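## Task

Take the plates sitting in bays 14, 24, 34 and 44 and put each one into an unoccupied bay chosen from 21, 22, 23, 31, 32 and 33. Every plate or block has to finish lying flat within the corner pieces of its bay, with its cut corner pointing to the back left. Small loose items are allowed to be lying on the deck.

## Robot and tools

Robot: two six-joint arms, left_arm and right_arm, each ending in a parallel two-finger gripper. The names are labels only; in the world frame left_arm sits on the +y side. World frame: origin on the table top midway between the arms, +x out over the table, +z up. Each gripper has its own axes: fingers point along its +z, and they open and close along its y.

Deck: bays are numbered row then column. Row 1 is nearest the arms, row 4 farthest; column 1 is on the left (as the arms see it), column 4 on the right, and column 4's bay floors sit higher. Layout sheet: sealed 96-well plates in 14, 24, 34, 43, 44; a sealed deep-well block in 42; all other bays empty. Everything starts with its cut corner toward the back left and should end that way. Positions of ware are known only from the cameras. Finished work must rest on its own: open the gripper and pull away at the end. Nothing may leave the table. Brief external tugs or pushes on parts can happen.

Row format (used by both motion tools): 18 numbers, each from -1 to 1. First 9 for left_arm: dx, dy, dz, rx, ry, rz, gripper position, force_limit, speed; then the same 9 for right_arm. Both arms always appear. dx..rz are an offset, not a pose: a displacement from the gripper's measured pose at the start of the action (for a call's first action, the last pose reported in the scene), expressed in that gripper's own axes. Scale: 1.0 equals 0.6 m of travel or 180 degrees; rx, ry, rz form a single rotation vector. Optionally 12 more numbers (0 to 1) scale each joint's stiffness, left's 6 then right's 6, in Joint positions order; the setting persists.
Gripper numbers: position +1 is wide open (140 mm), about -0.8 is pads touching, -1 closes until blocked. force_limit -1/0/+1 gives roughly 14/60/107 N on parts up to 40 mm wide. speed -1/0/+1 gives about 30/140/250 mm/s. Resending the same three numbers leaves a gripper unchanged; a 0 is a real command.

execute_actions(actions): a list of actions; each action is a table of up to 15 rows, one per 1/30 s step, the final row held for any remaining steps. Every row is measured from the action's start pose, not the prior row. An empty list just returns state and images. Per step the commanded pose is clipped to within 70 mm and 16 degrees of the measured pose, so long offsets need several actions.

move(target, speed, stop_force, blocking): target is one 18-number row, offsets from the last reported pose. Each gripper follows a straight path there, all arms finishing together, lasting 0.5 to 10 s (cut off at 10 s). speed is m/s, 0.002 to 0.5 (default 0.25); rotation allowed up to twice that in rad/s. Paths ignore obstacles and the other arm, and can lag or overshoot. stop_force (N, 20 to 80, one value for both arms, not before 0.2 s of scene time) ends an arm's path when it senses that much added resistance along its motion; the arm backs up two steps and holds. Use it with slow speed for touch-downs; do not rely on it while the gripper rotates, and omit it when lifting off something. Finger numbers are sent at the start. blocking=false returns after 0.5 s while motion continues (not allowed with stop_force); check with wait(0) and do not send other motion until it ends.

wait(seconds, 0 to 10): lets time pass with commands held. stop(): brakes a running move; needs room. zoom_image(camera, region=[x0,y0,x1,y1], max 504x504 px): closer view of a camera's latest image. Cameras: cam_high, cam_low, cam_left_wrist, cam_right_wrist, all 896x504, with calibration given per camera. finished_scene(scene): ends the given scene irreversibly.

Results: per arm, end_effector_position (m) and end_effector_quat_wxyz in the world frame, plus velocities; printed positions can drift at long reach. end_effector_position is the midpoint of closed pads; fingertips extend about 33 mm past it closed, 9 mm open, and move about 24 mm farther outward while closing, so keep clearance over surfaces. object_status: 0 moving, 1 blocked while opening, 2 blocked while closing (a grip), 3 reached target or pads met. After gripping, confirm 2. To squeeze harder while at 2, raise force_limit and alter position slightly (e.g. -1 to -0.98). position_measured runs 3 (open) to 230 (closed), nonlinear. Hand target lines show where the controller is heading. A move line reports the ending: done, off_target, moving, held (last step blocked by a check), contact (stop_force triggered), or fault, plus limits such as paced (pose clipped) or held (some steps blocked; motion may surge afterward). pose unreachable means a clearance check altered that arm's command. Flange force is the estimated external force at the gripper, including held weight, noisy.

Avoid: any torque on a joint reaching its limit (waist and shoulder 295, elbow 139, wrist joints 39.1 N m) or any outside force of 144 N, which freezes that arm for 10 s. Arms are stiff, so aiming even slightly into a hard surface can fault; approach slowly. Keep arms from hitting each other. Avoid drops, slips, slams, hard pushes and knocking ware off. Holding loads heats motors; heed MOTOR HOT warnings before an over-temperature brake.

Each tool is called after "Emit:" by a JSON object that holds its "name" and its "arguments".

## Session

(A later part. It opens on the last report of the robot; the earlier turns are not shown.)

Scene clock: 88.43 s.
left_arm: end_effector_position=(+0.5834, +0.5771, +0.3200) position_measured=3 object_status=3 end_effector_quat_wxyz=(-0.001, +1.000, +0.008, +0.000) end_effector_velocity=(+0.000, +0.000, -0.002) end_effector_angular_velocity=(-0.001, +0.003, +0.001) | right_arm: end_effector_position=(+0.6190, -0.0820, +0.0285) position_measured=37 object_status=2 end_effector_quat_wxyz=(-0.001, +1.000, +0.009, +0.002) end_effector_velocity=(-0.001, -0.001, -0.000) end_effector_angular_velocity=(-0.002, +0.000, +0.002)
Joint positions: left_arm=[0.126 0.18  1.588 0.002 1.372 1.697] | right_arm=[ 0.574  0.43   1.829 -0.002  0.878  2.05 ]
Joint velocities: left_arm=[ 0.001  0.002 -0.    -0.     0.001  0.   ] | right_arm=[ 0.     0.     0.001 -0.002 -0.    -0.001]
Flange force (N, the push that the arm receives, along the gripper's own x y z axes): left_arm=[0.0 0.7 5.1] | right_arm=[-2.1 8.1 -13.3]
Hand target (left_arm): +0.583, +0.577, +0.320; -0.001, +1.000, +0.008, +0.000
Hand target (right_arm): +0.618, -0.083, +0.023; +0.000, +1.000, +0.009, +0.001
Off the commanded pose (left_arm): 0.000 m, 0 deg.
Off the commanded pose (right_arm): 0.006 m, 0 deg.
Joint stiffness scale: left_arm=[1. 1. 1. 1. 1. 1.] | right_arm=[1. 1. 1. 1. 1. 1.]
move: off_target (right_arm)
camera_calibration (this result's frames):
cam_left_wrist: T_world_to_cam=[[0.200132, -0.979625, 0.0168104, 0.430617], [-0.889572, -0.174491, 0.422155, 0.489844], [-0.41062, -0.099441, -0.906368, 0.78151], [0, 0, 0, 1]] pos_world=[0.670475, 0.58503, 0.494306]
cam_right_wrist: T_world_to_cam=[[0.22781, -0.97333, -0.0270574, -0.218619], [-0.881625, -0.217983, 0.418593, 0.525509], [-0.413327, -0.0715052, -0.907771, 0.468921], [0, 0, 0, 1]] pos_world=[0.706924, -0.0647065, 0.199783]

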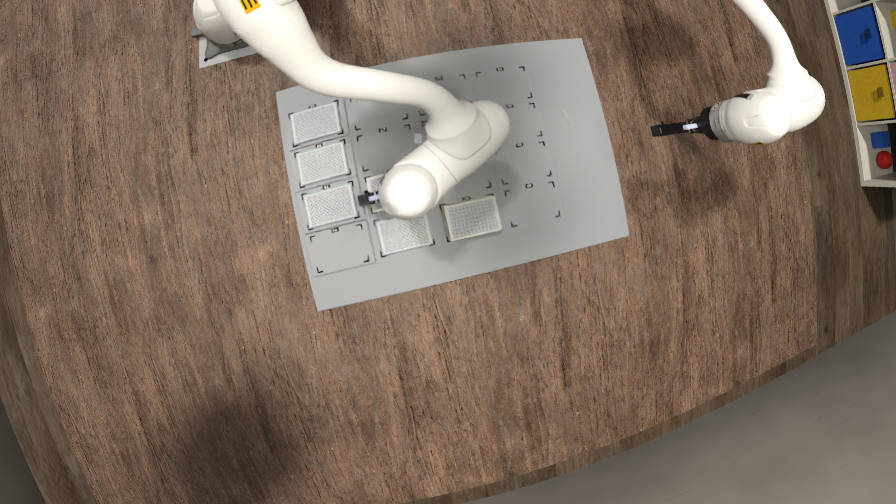

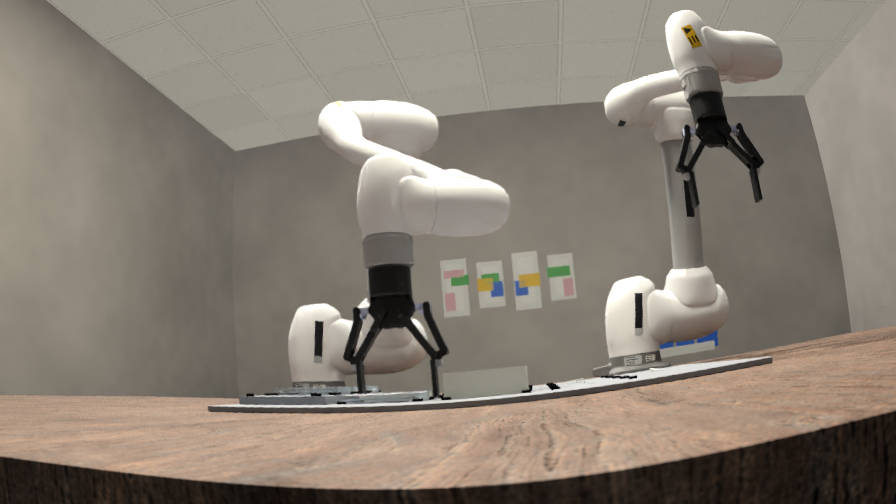

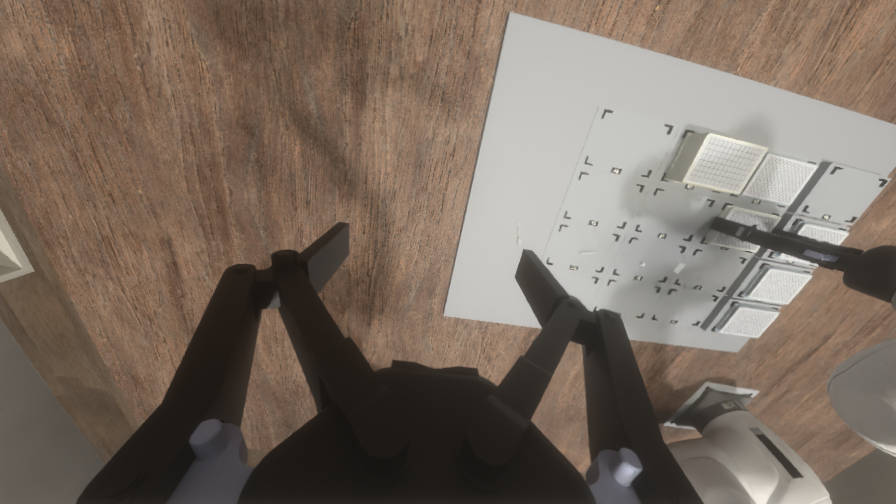

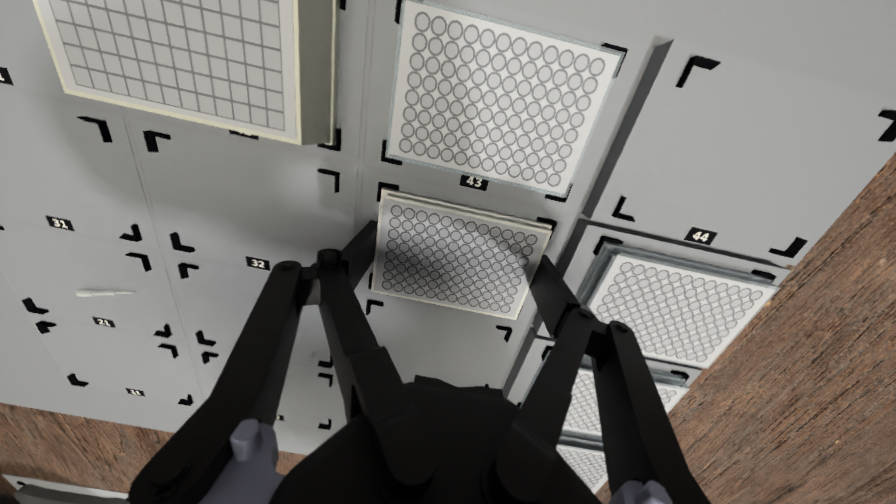

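Emit:
{"name": "move", "arguments": {"target": [0,0,0,0,0,0,1,0,0, 0,0,0,0,0,0,0.87,0.2,-0.5]}}

Emit:
{"name": "move", "arguments": {"target": [0,0,0,0,0,0,1,0,0, 0,0,-0.065,0,0,0,0.87,0.2,-0.5], "speed": 0.1}}

Emit:
{"name": "zoom_image", "arguments": {"camera": "cam_right_wrist", "region": [320, 120, 600, 340]}}

Emit:
{"name": "move", "arguments": {"target": [0,0,0,0,0,0,1,0,0, 0,0.278,0,0,0,-0.003,1,0.2,-0.5], "speed": 0.25}}

Emit:
{"name": "zoom_image", "arguments": {"camera": "cam_right_wrist", "region": [320, 120, 600, 340]}}

Scene clock: 95.70 s.
left_arm: end_effector_position=(+0.5834, +0.5771, +0.3200) position_measured=3 object_status=3 end_effector_quat_wxyz=(-0.001, +1.000, +0.008, +0.000) end_effector_velocity=(-0.000, +0.001, -0.001) end_effector_angular_velocity=(+0.002, +0.001, -0.001) | right_arm: end_effector_position=(+0.6190, -0.0820, +0.0285) position_measured=20 object_status=3 end_effector_quat_wxyz=(-0.001, +1.000, +0.009, +0.002) end_effector_velocity=(-0.001, +0.000, -0.001) end_effector_angular_velocity=(-0.000, +0.001, +0.001)
Joint positions: left_arm=[0.126 0.18  1.588 0.002 1.372 1.697] | right_arm=[ 0.574  0.43   1.829 -0.002  0.878  2.05 ]
Joint velocities: left_arm=[-0.     0.001  0.     0.002  0.     0.   ] | right_arm=[ 0.     0.     0.001  0.    -0.    -0.   ]
Flange force (N, the push that the arm receives, along the gripper's own x y z axes): left_arm=[0.0 0.7 4.6] | right_arm=[0.0 5.6 2.0]
Hand target (left_arm): +0.583, +0.577, +0.320; -0.001, +1.000, +0.008, +0.000
Hand target (right_arm): +0.619, -0.082, +0.029; -0.001, +1.000, +0.009, +0.002
Off the commanded pose (left_arm): 0.000 m, 0 deg.
Off the commanded pose (right_arm): 0.000 m, 0 deg.
Joint stiffness scale: left_arm=[1. 1. 1. 1. 1. 1.] | right_arm=[1. 1. 1. 1. 1. 1.]
move: done
camera_calibration (this result's frames):
cam_left_wrist: T_world_to_cam=[[0.200133, -0.979625, 0.0168104, 0.430617], [-0.889572, -0.174491, 0.422155, 0.489845], [-0.41062, -0.0994411, -0.906368, 0.78151], [0, 0, 0, 1]] pos_world=[0.670475, 0.58503, 0.494306]
cam_right_wrist: T_world_to_cam=[[0.227811, -0.973329, -0.0270661, -0.218619], [-0.881637, -0.217989, 0.418565, 0.525524], [-0.413301, -0.0714911, -0.907784, 0.468901], [0, 0, 0, 1]] pos_world=[0.706923, -0.0647069, 0.199778]

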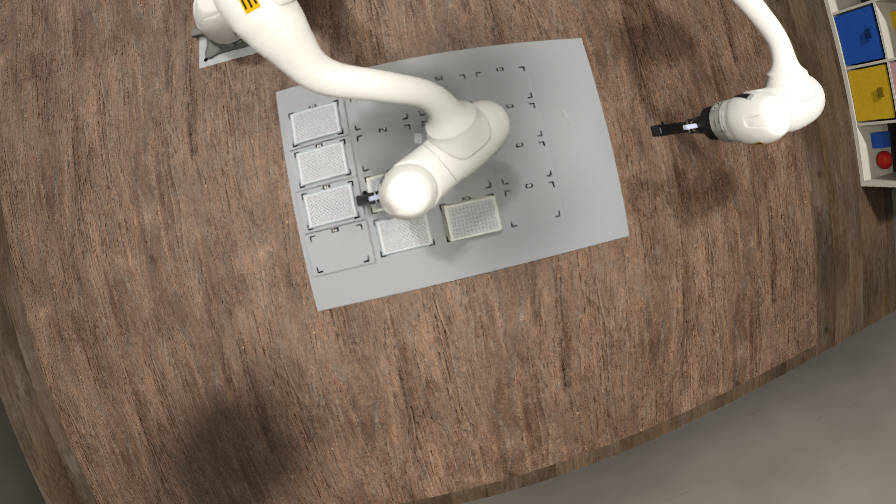

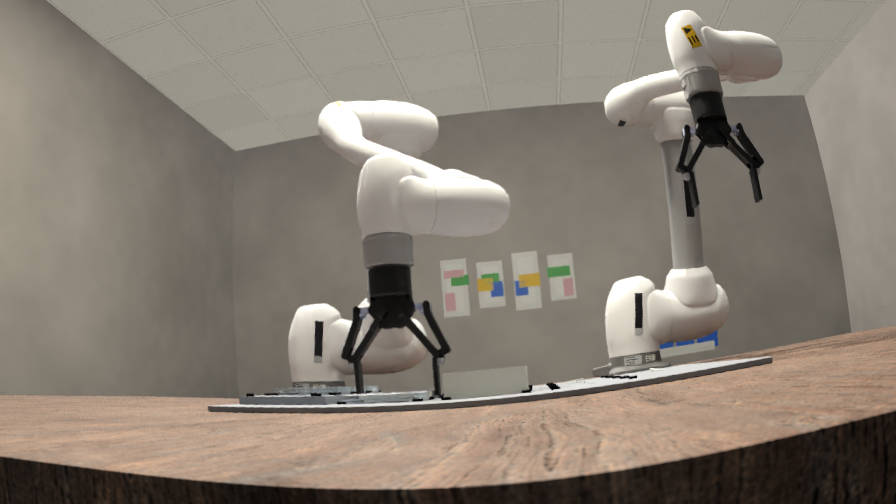

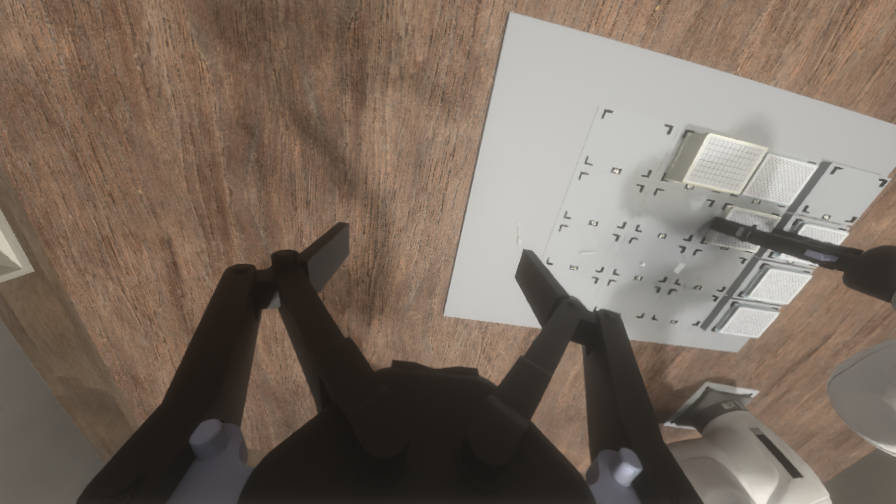

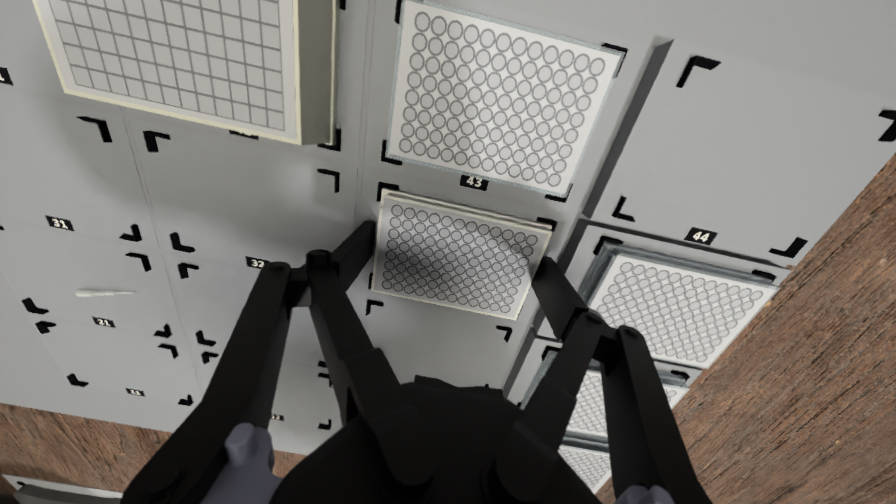

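Scene clock: 96.57 s.
left_arm: end_effector_position=(+0.5834, +0.5771, +0.3200) position_measured=3 object_status=3 end_effector_quat_wxyz=(-0.001, +1.000, +0.008, +0.000) end_effector_velocity=(-0.000, -0.000, -0.000) end_effector_angular_velocity=(-0.000, +0.000, -0.001) | right_arm: end_effector_position=(+0.6182, -0.0825, +0.0634) position_measured=20 object_status=3 end_effector_quat_wxyz=(-0.000, +1.000, +0.009, +0.002) end_effector_velocity=(-0.000, -0.001, +0.001) end_effector_angular_velocity=(-0.002, +0.002, -0.000)
Joint positions: left_arm=[0.126 0.18  1.588 0.002 1.372 1.697] | right_arm=[ 0.574  0.394  1.806 -0.002  0.939  2.05 ]
Joint velocities: left_arm=[ 0.     0.     0.    -0.     0.     0.001] | right_arm=[-0.    -0.001 -0.001 -0.001  0.005 -0.   ]
Flange force (N, the push that the arm receives, along the gripper's own x y z axes): left_arm=[-0.5 0.9 5.2] | right_arm=[1.4 6.3 1.0]
Hand target (left_arm): +0.583, +0.577, +0.320; -0.001, +1.000, +0.008, +0.000
Hand target (right_arm): +0.619, -0.082, +0.068; -0.001, +1.000, +0.009, +0.002
Off the commanded pose (left_arm): 0.000 m, 0 deg.
Off the commanded pose (right_arm): 0.004 m, 0 deg.
Joint stiffness scale: left_arm=[1. 1. 1. 1. 1. 1.] | right_arm=[1. 1. 1. 1. 1. 1.]
move: off_target (right_arm)
camera_calibration (this result's frames):
cam_left_wrist: T_world_to_cam=[[0.200133, -0.979625, 0.0168105, 0.430617], [-0.889572, -0.174491, 0.422155, 0.489845], [-0.41062, -0.0994411, -0.906368, 0.78151], [0, 0, 0, 1]] pos_world=[0.670475, 0.58503, 0.494306]
cam_right_wrist: T_world_to_cam=[[0.2277, -0.973369, -0.0265747, -0.217911], [-0.881054, -0.217572, 0.420007, 0.509672], [-0.414603, -0.0722219, -0.907132, 0.500886], [0, 0, 0, 1]] pos_world=[0.706336, -0.0650424, 0.234513]

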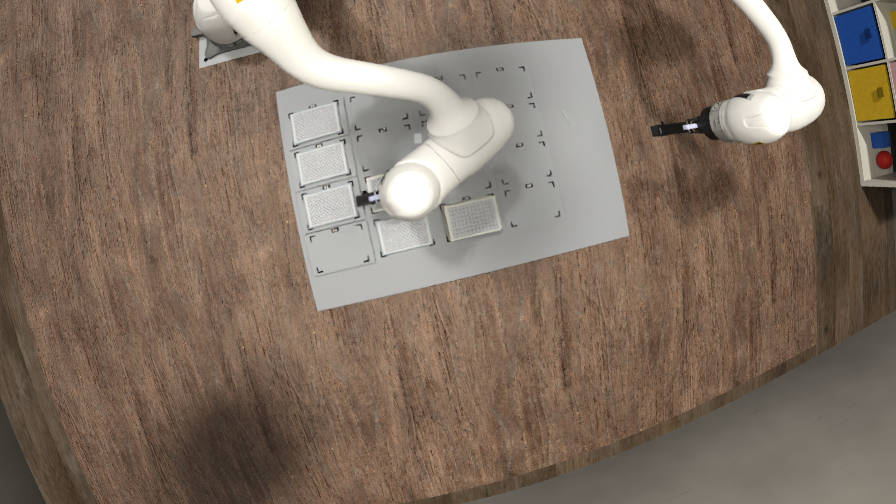

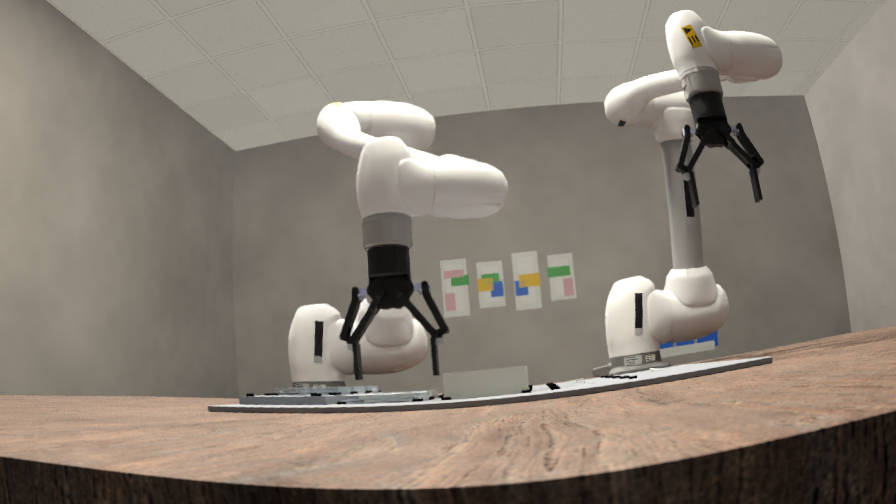

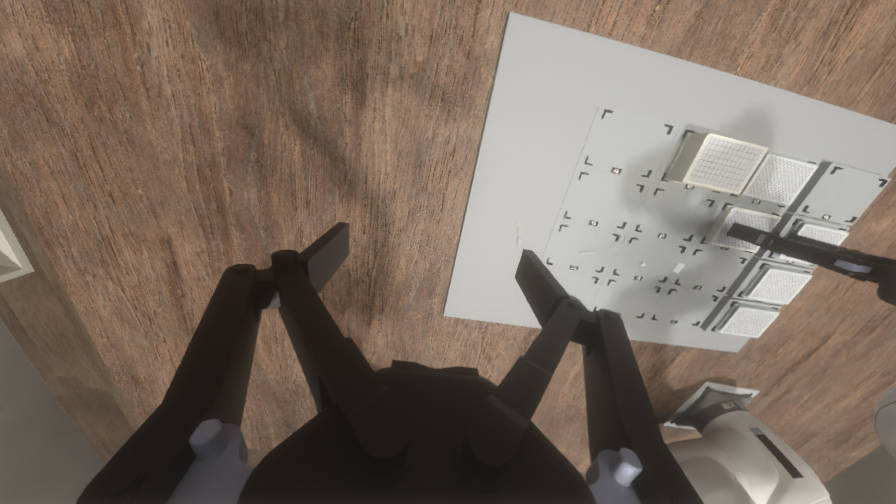

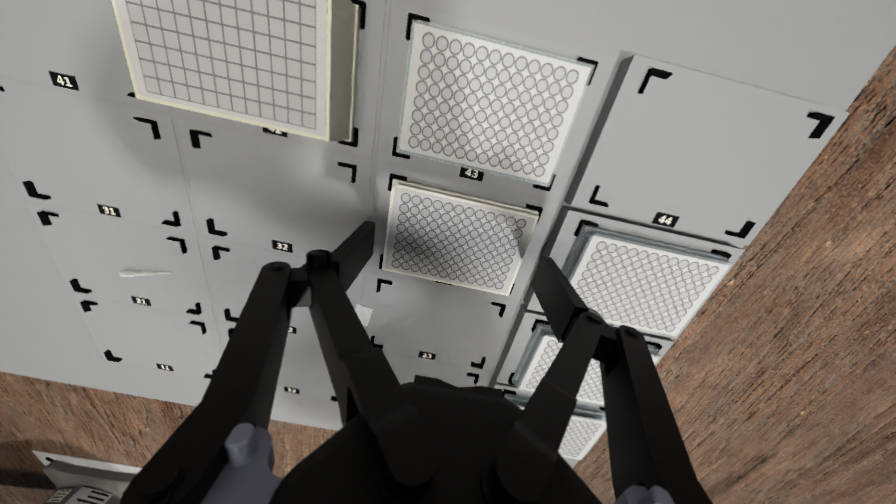

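Region (320, 120, 600, 340) of cam_right_wrist's 896x504 image, scaled by 1.800, with more detail than that image has; it fills the top 396 rows of this view, and the rest is white.

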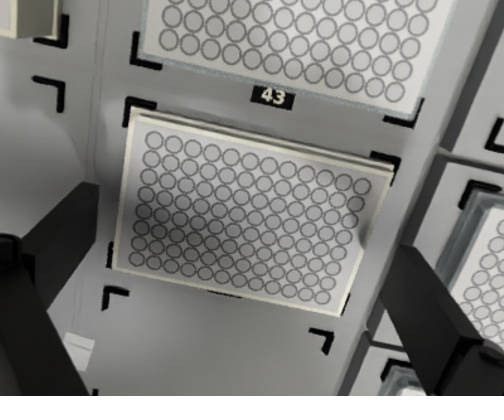

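Scene clock: 97.83 s.
left_arm: end_effector_position=(+0.5834, +0.5771, +0.3200) position_measured=3 object_status=3 end_effector_quat_wxyz=(-0.001, +1.000, +0.008, +0.000) end_effector_velocity=(+0.000, +0.000, -0.000) end_effector_angular_velocity=(+0.000, +0.001, -0.001) | right_arm: end_effector_position=(+0.6211, -0.2486, +0.0627) position_measured=3 object_status=3 end_effector_quat_wxyz=(+0.001, +1.000, +0.011, -0.001) end_effector_velocity=(+0.000, -0.003, +0.000) end_effector_angular_velocity=(+0.000, -0.000, +0.002)
Joint positions: left_arm=[0.126 0.18  1.588 0.002 1.372 1.697] | right_arm=[ 0.337  0.307  1.936 -0.002  0.9    1.81 ]
Joint velocities: left_arm=[ 0.     0.    -0.     0.     0.     0.001] | right_arm=[-0.004 -0.001  0.001 -0.    -0.001 -0.007]
Flange force (N, the push that the arm receives, along the gripper's own x y z axes): left_arm=[-1.4 1.1 5.5] | right_arm=[0.2 9.7 2.1]
Hand target (left_arm): +0.583, +0.577, +0.320; -0.001, +1.000, +0.008, +0.000
Hand target (right_arm): +0.621, -0.250, +0.063; +0.000, +1.000, +0.014, +0.001
Off the commanded pose (left_arm): 0.000 m, 0 deg.
Off the commanded pose (right_arm): 0.001 m, 0 deg.
Joint stiffness scale: left_arm=[1. 1. 1. 1. 1. 1.] | right_arm=[1. 1. 1. 1. 1. 1.]
move: done
camera_calibration (this result's frames):
cam_left_wrist: T_world_to_cam=[[0.200132, -0.979625, 0.0168104, 0.430617], [-0.889572, -0.174491, 0.422155, 0.489845], [-0.41062, -0.099441, -0.906368, 0.78151], [0, 0, 0, 1]] pos_world=[0.670475, 0.58503, 0.494306]
cam_right_wrist: T_world_to_cam=[[0.231056, -0.972612, -0.0252734, -0.382227], [-0.878213, -0.21967, 0.424838, 0.473767], [-0.418755, -0.0759662, -0.904916, 0.490946], [0, 0, 0, 1]] pos_world=[0.70997, -0.230391, 0.23333]

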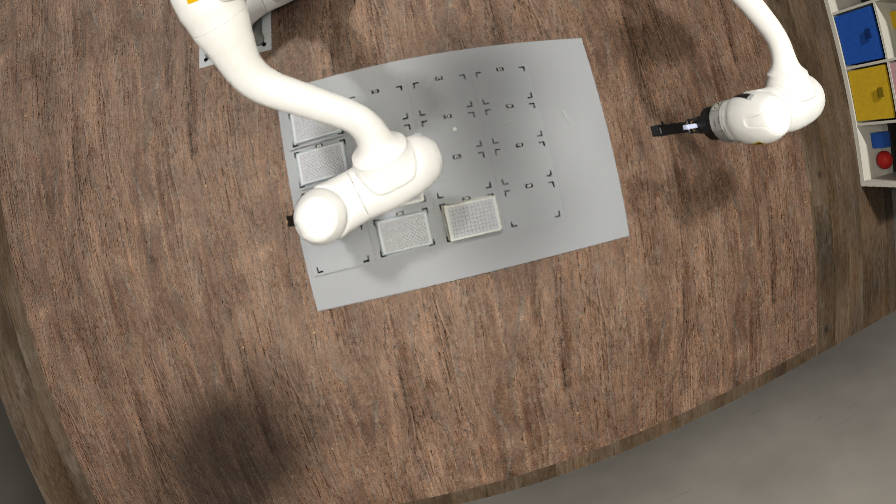

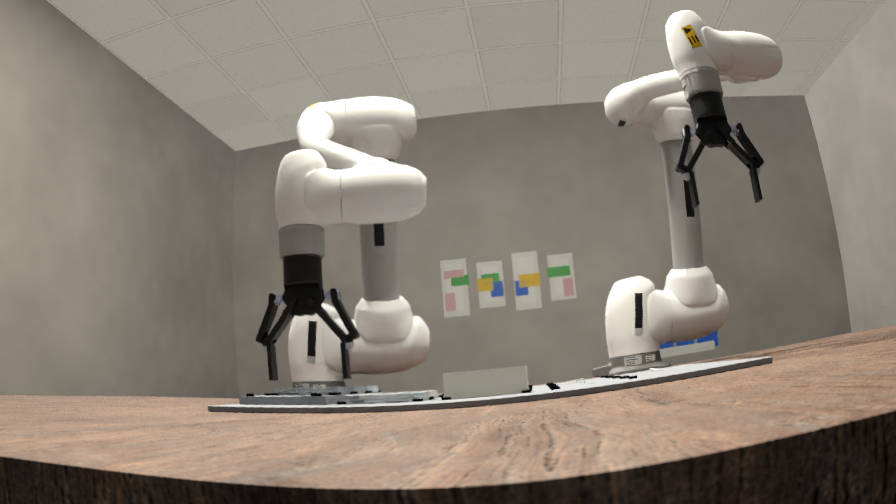

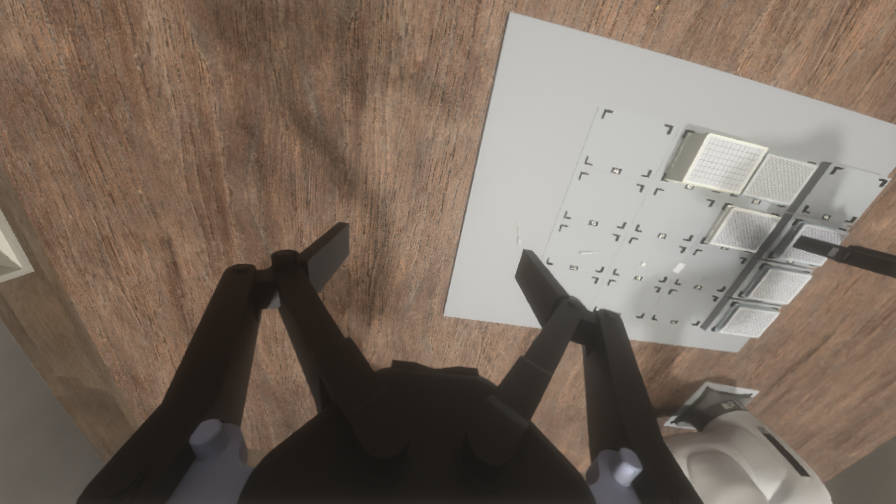

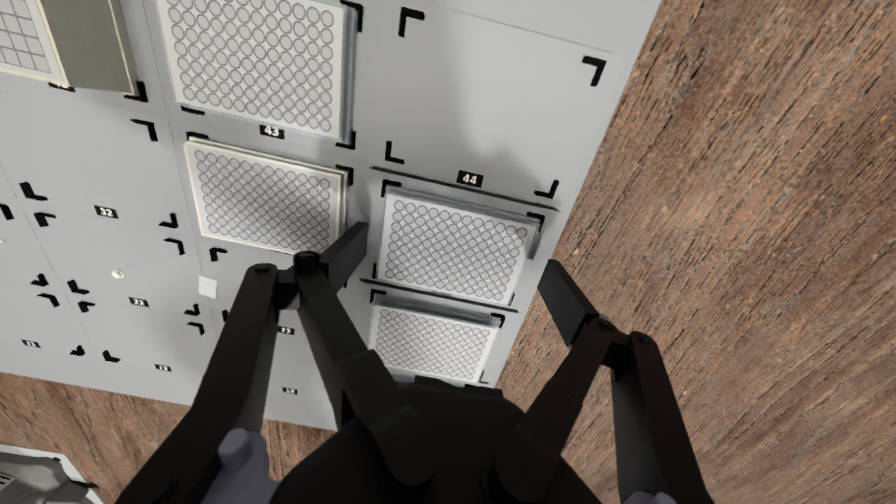

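Region (320, 120, 600, 340) of cam_right_wrist's 896x504 image, scaled by 1.800, with more detail than that image has; it fills the top 396 rows of this view, and the rest is white.

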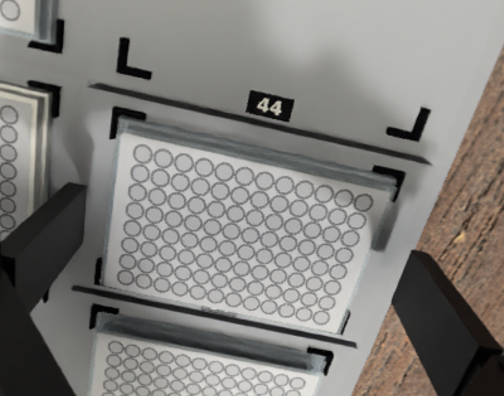

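Emit:
{"name": "move", "arguments": {"target": [0,0,0,0,0,0,1,0,0, -0.005,-0.004,0.037,0,0,0.005,1,0.2,-0.5], "speed": 0.05}}

Emit:
{"name": "zoom_image", "arguments": {"camera": "cam_right_wrist", "region": [320, 120, 600, 340]}}

Scene clock: 103.23 s.
left_arm: end_effector_position=(+0.5834, +0.5771, +0.3200) position_measured=3 object_status=3 end_effector_quat_wxyz=(-0.001, +1.000, +0.008, +0.000) end_effector_velocity=(-0.000, -0.000, +0.001) end_effector_angular_velocity=(+0.000, -0.000, -0.001) | right_arm: end_effector_position=(+0.6193, -0.2469, +0.0443) position_measured=3 object_status=3 end_effector_quat_wxyz=(+0.001, +1.000, +0.006, -0.000) end_effector_velocity=(+0.001, +0.000, -0.001) end_effector_angular_velocity=(+0.000, -0.002, -0.001)
Joint positions: left_arm=[0.126 0.18  1.588 0.002 1.372 1.697] | right_arm=[ 0.341  0.325  1.953 -0.002  0.864  1.823]
Joint velocities: left_arm=[-0.    -0.001  0.    -0.     0.     0.001] | right_arm=[ 0.     0.002  0.    -0.001 -0.004  0.002]
Flange force (N, the push that the arm receives, along the gripper's own x y z axes): left_arm=[-0.5 0.9 5.2] | right_arm=[3.5 7.6 4.0]
Hand target (left_arm): +0.583, +0.577, +0.320; -0.001, +1.000, +0.008, +0.000
Hand target (right_arm): +0.618, -0.246, +0.041; +0.001, +1.000, +0.003, -0.001
Off the commanded pose (left_arm): 0.000 m, 0 deg.
Off the commanded pose (right_arm): 0.004 m, 0 deg.
Joint stiffness scale: left_arm=[1. 1. 1. 1. 1. 1.] | right_arm=[1. 1. 1. 1. 1. 1.]
move: off_target (right_arm)
camera_calibration (this result's frames):
cam_left_wrist: T_world_to_cam=[[0.200132, -0.979625, 0.0168104, 0.430617], [-0.889572, -0.174491, 0.422155, 0.489844], [-0.41062, -0.099441, -0.906368, 0.78151], [0, 0, 0, 1]] pos_world=[0.670475, 0.58503, 0.494306]
cam_right_wrist: T_world_to_cam=[[0.222108, -0.974692, -0.0253627, -0.375593], [-0.880916, -0.211752, 0.423259, 0.484063], [-0.417918, -0.0716667, -0.905654, 0.474254], [0, 0, 0, 1]] pos_world=[0.70804, -0.229598, 0.2151]

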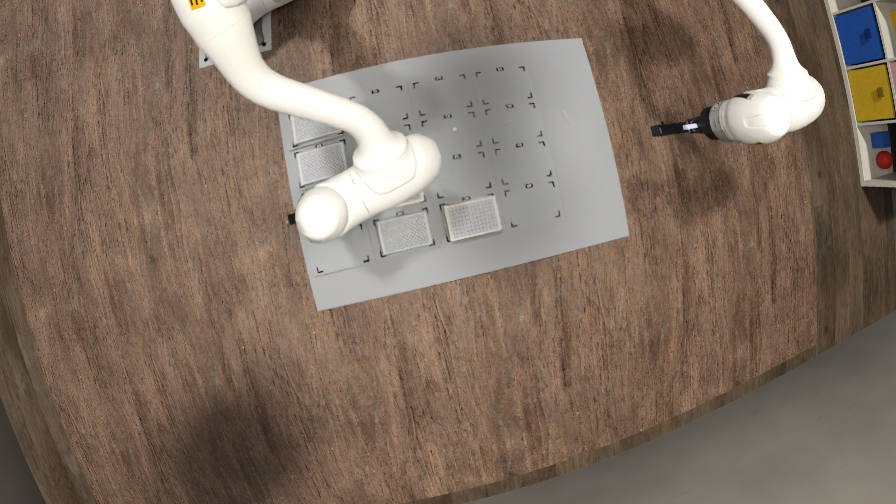

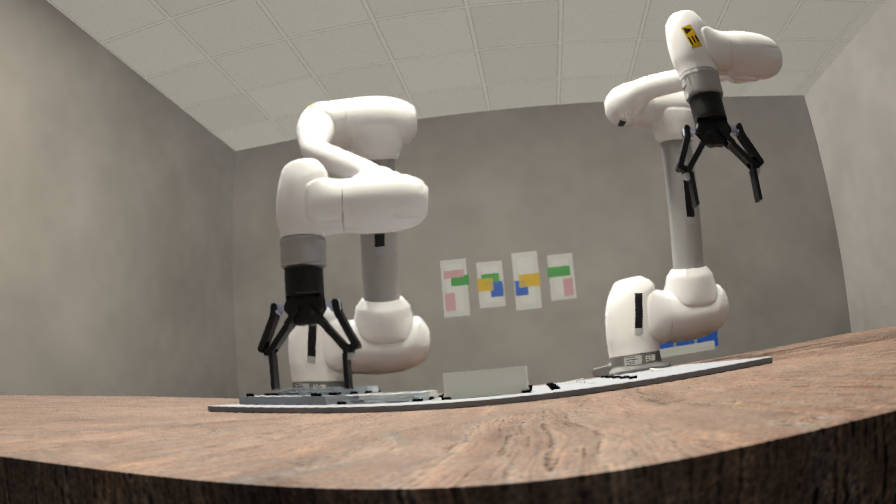

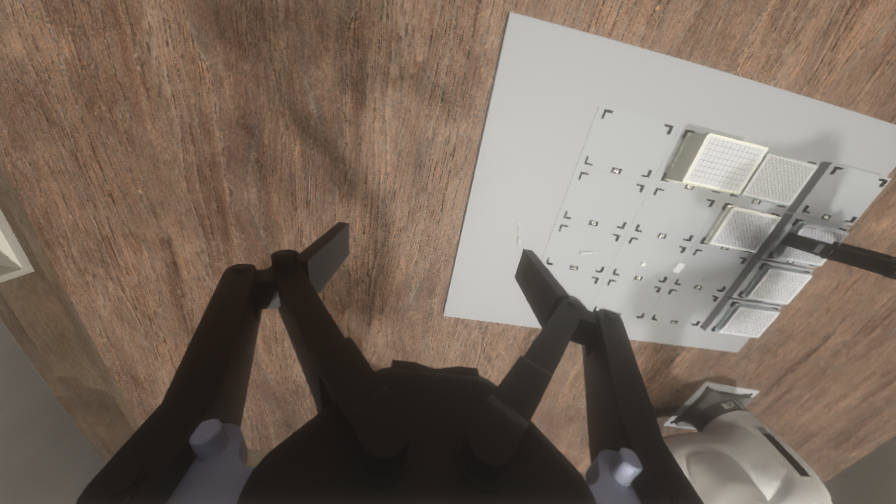

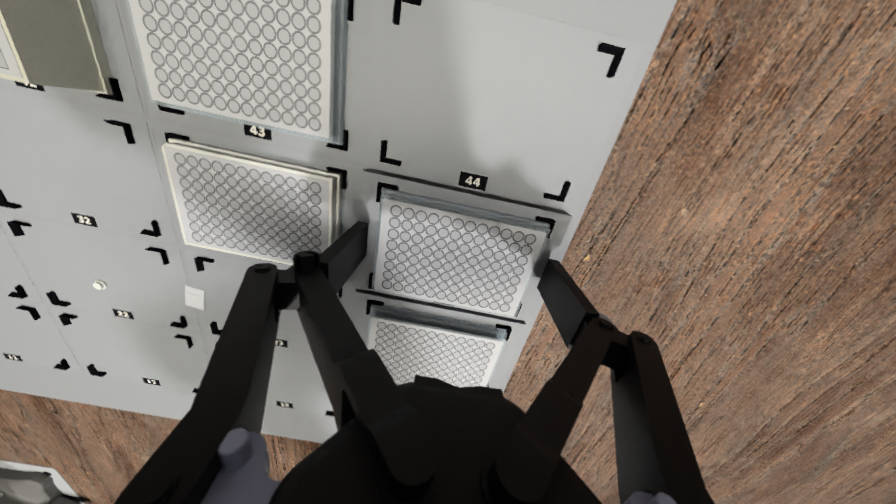

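Region (320, 120, 600, 340) of cam_right_wrist's 896x504 image, scaled by 1.800, with more detail than that image has; it fills the top 396 rows of this view, and the rest is white.

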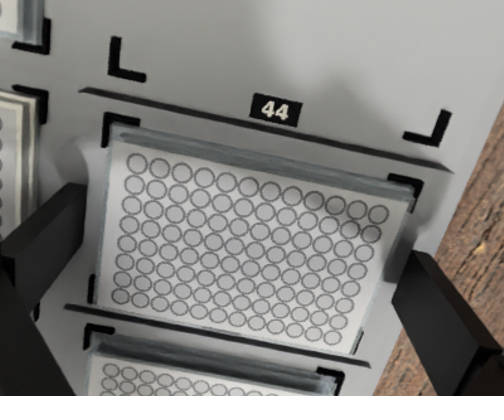

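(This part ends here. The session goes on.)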